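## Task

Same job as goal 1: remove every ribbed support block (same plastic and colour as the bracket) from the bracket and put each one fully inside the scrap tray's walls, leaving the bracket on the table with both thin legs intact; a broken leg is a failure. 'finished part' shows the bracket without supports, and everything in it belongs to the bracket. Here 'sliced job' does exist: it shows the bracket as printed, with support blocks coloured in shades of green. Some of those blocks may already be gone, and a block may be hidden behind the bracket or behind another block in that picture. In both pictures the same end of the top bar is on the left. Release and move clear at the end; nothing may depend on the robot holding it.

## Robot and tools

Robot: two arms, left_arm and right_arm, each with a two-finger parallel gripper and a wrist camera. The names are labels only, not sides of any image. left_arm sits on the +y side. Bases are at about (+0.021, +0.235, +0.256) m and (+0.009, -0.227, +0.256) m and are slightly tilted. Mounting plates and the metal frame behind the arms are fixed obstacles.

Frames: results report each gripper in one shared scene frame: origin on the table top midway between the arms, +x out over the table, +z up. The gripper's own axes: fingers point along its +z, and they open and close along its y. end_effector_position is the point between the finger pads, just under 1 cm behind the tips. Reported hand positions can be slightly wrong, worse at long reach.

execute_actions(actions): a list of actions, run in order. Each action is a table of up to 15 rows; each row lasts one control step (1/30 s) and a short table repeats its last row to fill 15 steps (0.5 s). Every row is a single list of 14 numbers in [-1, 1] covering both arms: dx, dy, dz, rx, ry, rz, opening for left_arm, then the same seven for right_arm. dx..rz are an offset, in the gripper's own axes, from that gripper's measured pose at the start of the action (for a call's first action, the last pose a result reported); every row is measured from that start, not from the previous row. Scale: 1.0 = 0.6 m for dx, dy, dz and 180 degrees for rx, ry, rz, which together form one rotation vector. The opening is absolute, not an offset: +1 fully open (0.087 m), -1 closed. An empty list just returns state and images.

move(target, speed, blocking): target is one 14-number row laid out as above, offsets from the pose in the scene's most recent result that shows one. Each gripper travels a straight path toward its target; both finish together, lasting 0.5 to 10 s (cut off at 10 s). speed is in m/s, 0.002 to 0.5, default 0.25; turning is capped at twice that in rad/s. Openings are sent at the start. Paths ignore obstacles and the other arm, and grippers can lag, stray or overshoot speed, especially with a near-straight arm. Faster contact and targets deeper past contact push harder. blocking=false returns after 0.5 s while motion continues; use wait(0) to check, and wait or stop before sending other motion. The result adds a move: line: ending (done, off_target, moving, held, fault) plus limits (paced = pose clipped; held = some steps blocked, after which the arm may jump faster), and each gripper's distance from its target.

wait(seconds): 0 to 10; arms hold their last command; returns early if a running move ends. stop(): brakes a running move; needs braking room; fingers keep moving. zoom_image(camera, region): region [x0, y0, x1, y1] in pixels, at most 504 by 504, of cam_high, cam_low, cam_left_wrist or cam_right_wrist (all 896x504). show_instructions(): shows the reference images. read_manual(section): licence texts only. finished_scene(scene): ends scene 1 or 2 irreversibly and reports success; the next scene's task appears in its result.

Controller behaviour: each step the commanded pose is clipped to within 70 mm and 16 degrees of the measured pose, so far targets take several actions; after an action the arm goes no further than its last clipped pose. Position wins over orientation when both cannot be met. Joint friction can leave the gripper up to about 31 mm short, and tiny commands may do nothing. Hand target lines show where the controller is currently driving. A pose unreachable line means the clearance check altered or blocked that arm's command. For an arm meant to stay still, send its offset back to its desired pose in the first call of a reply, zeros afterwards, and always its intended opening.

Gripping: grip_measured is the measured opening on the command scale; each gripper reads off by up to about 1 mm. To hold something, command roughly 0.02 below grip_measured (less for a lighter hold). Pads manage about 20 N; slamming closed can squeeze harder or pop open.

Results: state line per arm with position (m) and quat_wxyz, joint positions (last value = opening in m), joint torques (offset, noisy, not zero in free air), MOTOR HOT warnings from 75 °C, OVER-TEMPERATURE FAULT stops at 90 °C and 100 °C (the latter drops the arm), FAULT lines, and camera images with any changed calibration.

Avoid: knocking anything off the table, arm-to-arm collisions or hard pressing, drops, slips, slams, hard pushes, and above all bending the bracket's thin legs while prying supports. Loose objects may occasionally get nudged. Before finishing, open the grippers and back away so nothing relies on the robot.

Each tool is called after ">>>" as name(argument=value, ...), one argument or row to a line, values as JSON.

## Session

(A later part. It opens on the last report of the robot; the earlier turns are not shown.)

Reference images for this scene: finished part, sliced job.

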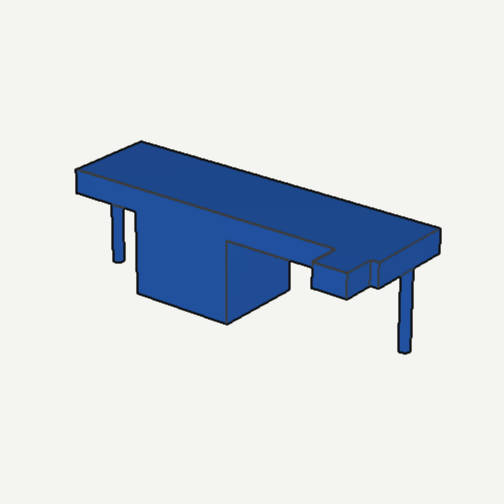

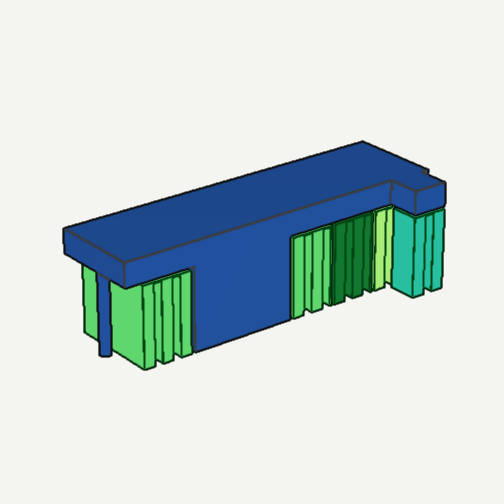

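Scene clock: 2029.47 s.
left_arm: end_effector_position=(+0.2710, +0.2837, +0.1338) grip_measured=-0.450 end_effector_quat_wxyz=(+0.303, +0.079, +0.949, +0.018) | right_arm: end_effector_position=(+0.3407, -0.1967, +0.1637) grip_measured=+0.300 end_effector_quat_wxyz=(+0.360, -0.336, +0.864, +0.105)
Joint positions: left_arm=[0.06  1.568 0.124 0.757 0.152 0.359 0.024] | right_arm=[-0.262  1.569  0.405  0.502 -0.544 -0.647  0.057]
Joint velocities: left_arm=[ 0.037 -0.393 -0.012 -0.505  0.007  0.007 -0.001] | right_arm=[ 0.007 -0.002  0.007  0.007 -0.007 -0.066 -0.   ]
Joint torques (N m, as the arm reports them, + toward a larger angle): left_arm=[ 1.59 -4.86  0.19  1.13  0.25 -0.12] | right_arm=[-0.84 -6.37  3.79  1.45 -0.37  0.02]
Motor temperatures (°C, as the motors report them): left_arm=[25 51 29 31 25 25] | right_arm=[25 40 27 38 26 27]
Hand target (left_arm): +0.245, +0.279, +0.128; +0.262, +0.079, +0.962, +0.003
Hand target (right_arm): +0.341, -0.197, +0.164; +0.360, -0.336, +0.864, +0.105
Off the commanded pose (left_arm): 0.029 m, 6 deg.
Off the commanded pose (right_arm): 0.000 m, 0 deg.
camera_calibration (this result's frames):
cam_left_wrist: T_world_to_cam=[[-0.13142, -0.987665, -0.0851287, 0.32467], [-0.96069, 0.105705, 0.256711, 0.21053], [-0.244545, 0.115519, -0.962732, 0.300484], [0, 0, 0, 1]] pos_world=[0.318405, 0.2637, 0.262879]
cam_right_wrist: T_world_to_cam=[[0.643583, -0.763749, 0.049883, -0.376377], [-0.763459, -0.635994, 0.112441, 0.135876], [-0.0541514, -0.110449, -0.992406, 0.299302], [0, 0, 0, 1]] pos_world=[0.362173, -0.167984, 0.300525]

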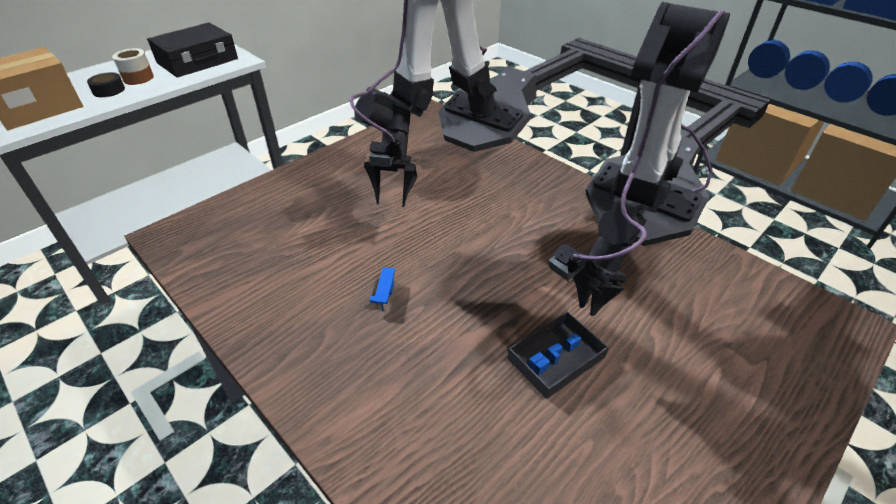

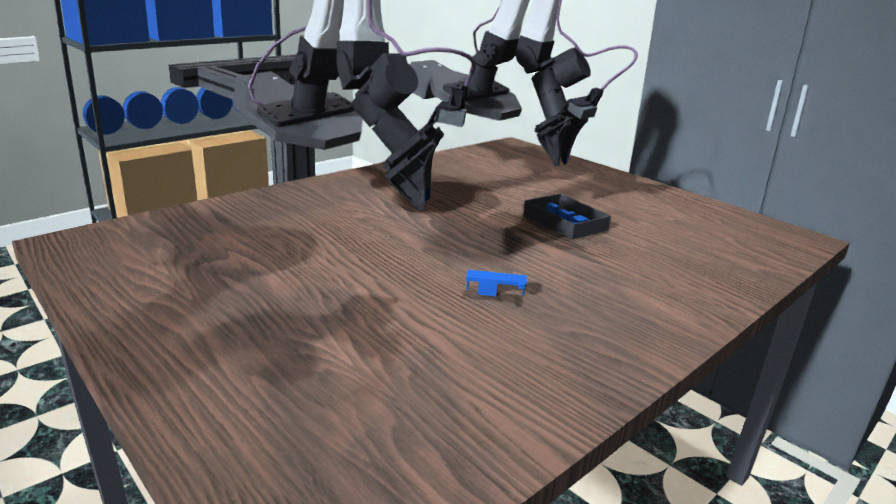

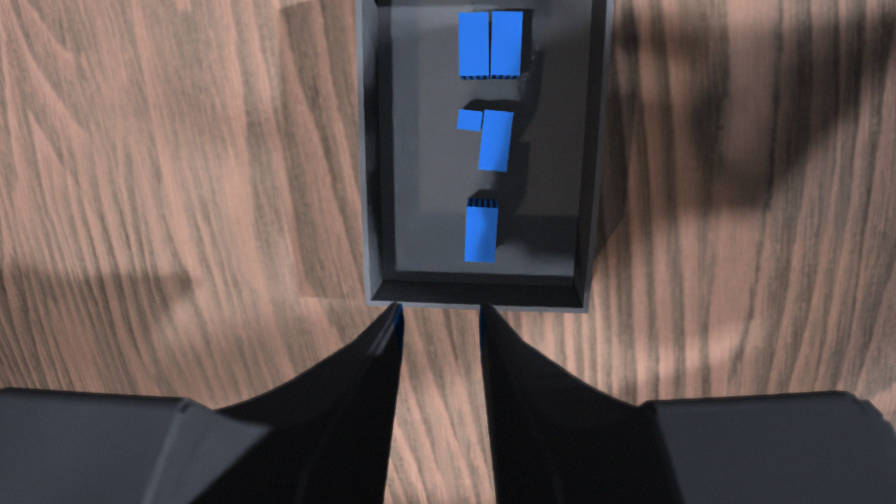

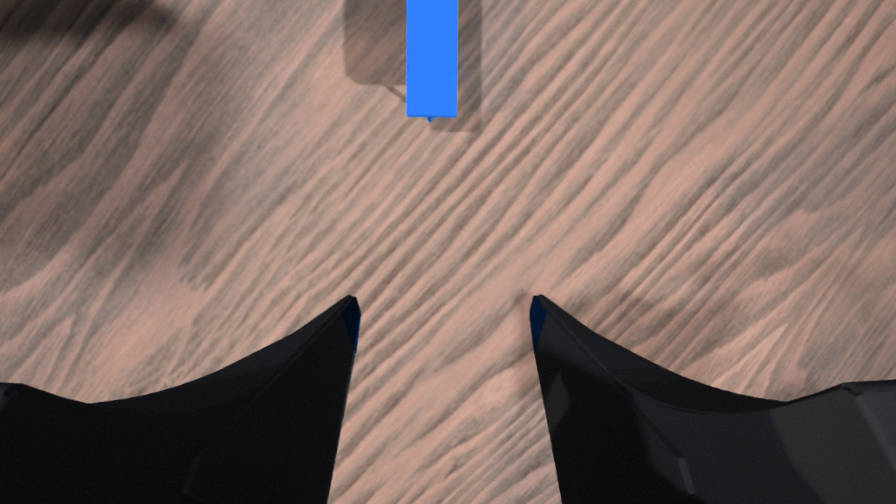

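>>> show_instructions(
)

>>> zoom_image(
  camera="cam_low",
  region=[450, 255, 550, 311],
)

>>> zoom_image(
  camera="cam_high",
  region=[340, 255, 430, 320],
)

Reference images for this scene: finished part, sliced job.

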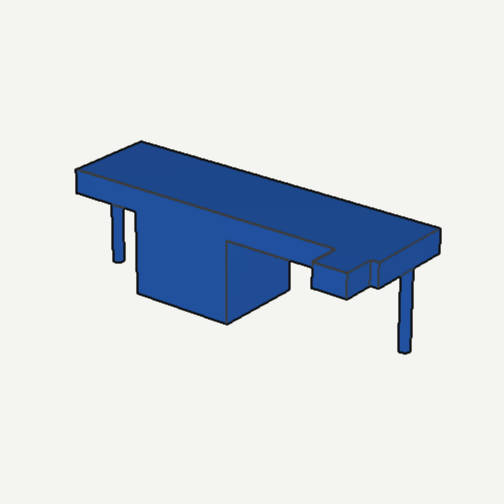

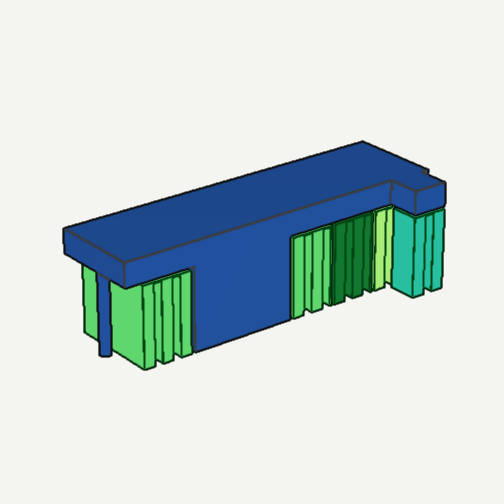

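Region (450, 255, 550, 311) of cam_low's 896x504 image, scaled by 5.040, with more detail than that image has; it fills the top 282 rows of this view, and the rest is white.

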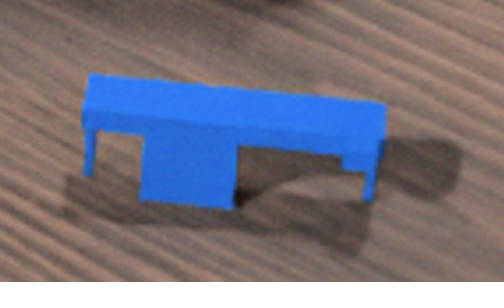

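Region (340, 255, 430, 320) of cam_high's 896x504 image, scaled by 5.600, with more detail than that image has.

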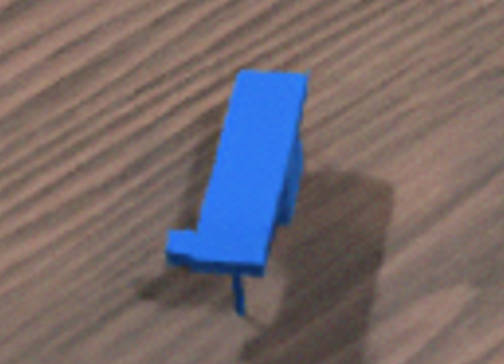

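>>> finished_scene(
  scene=2,
)

The scene is finished: the task was done.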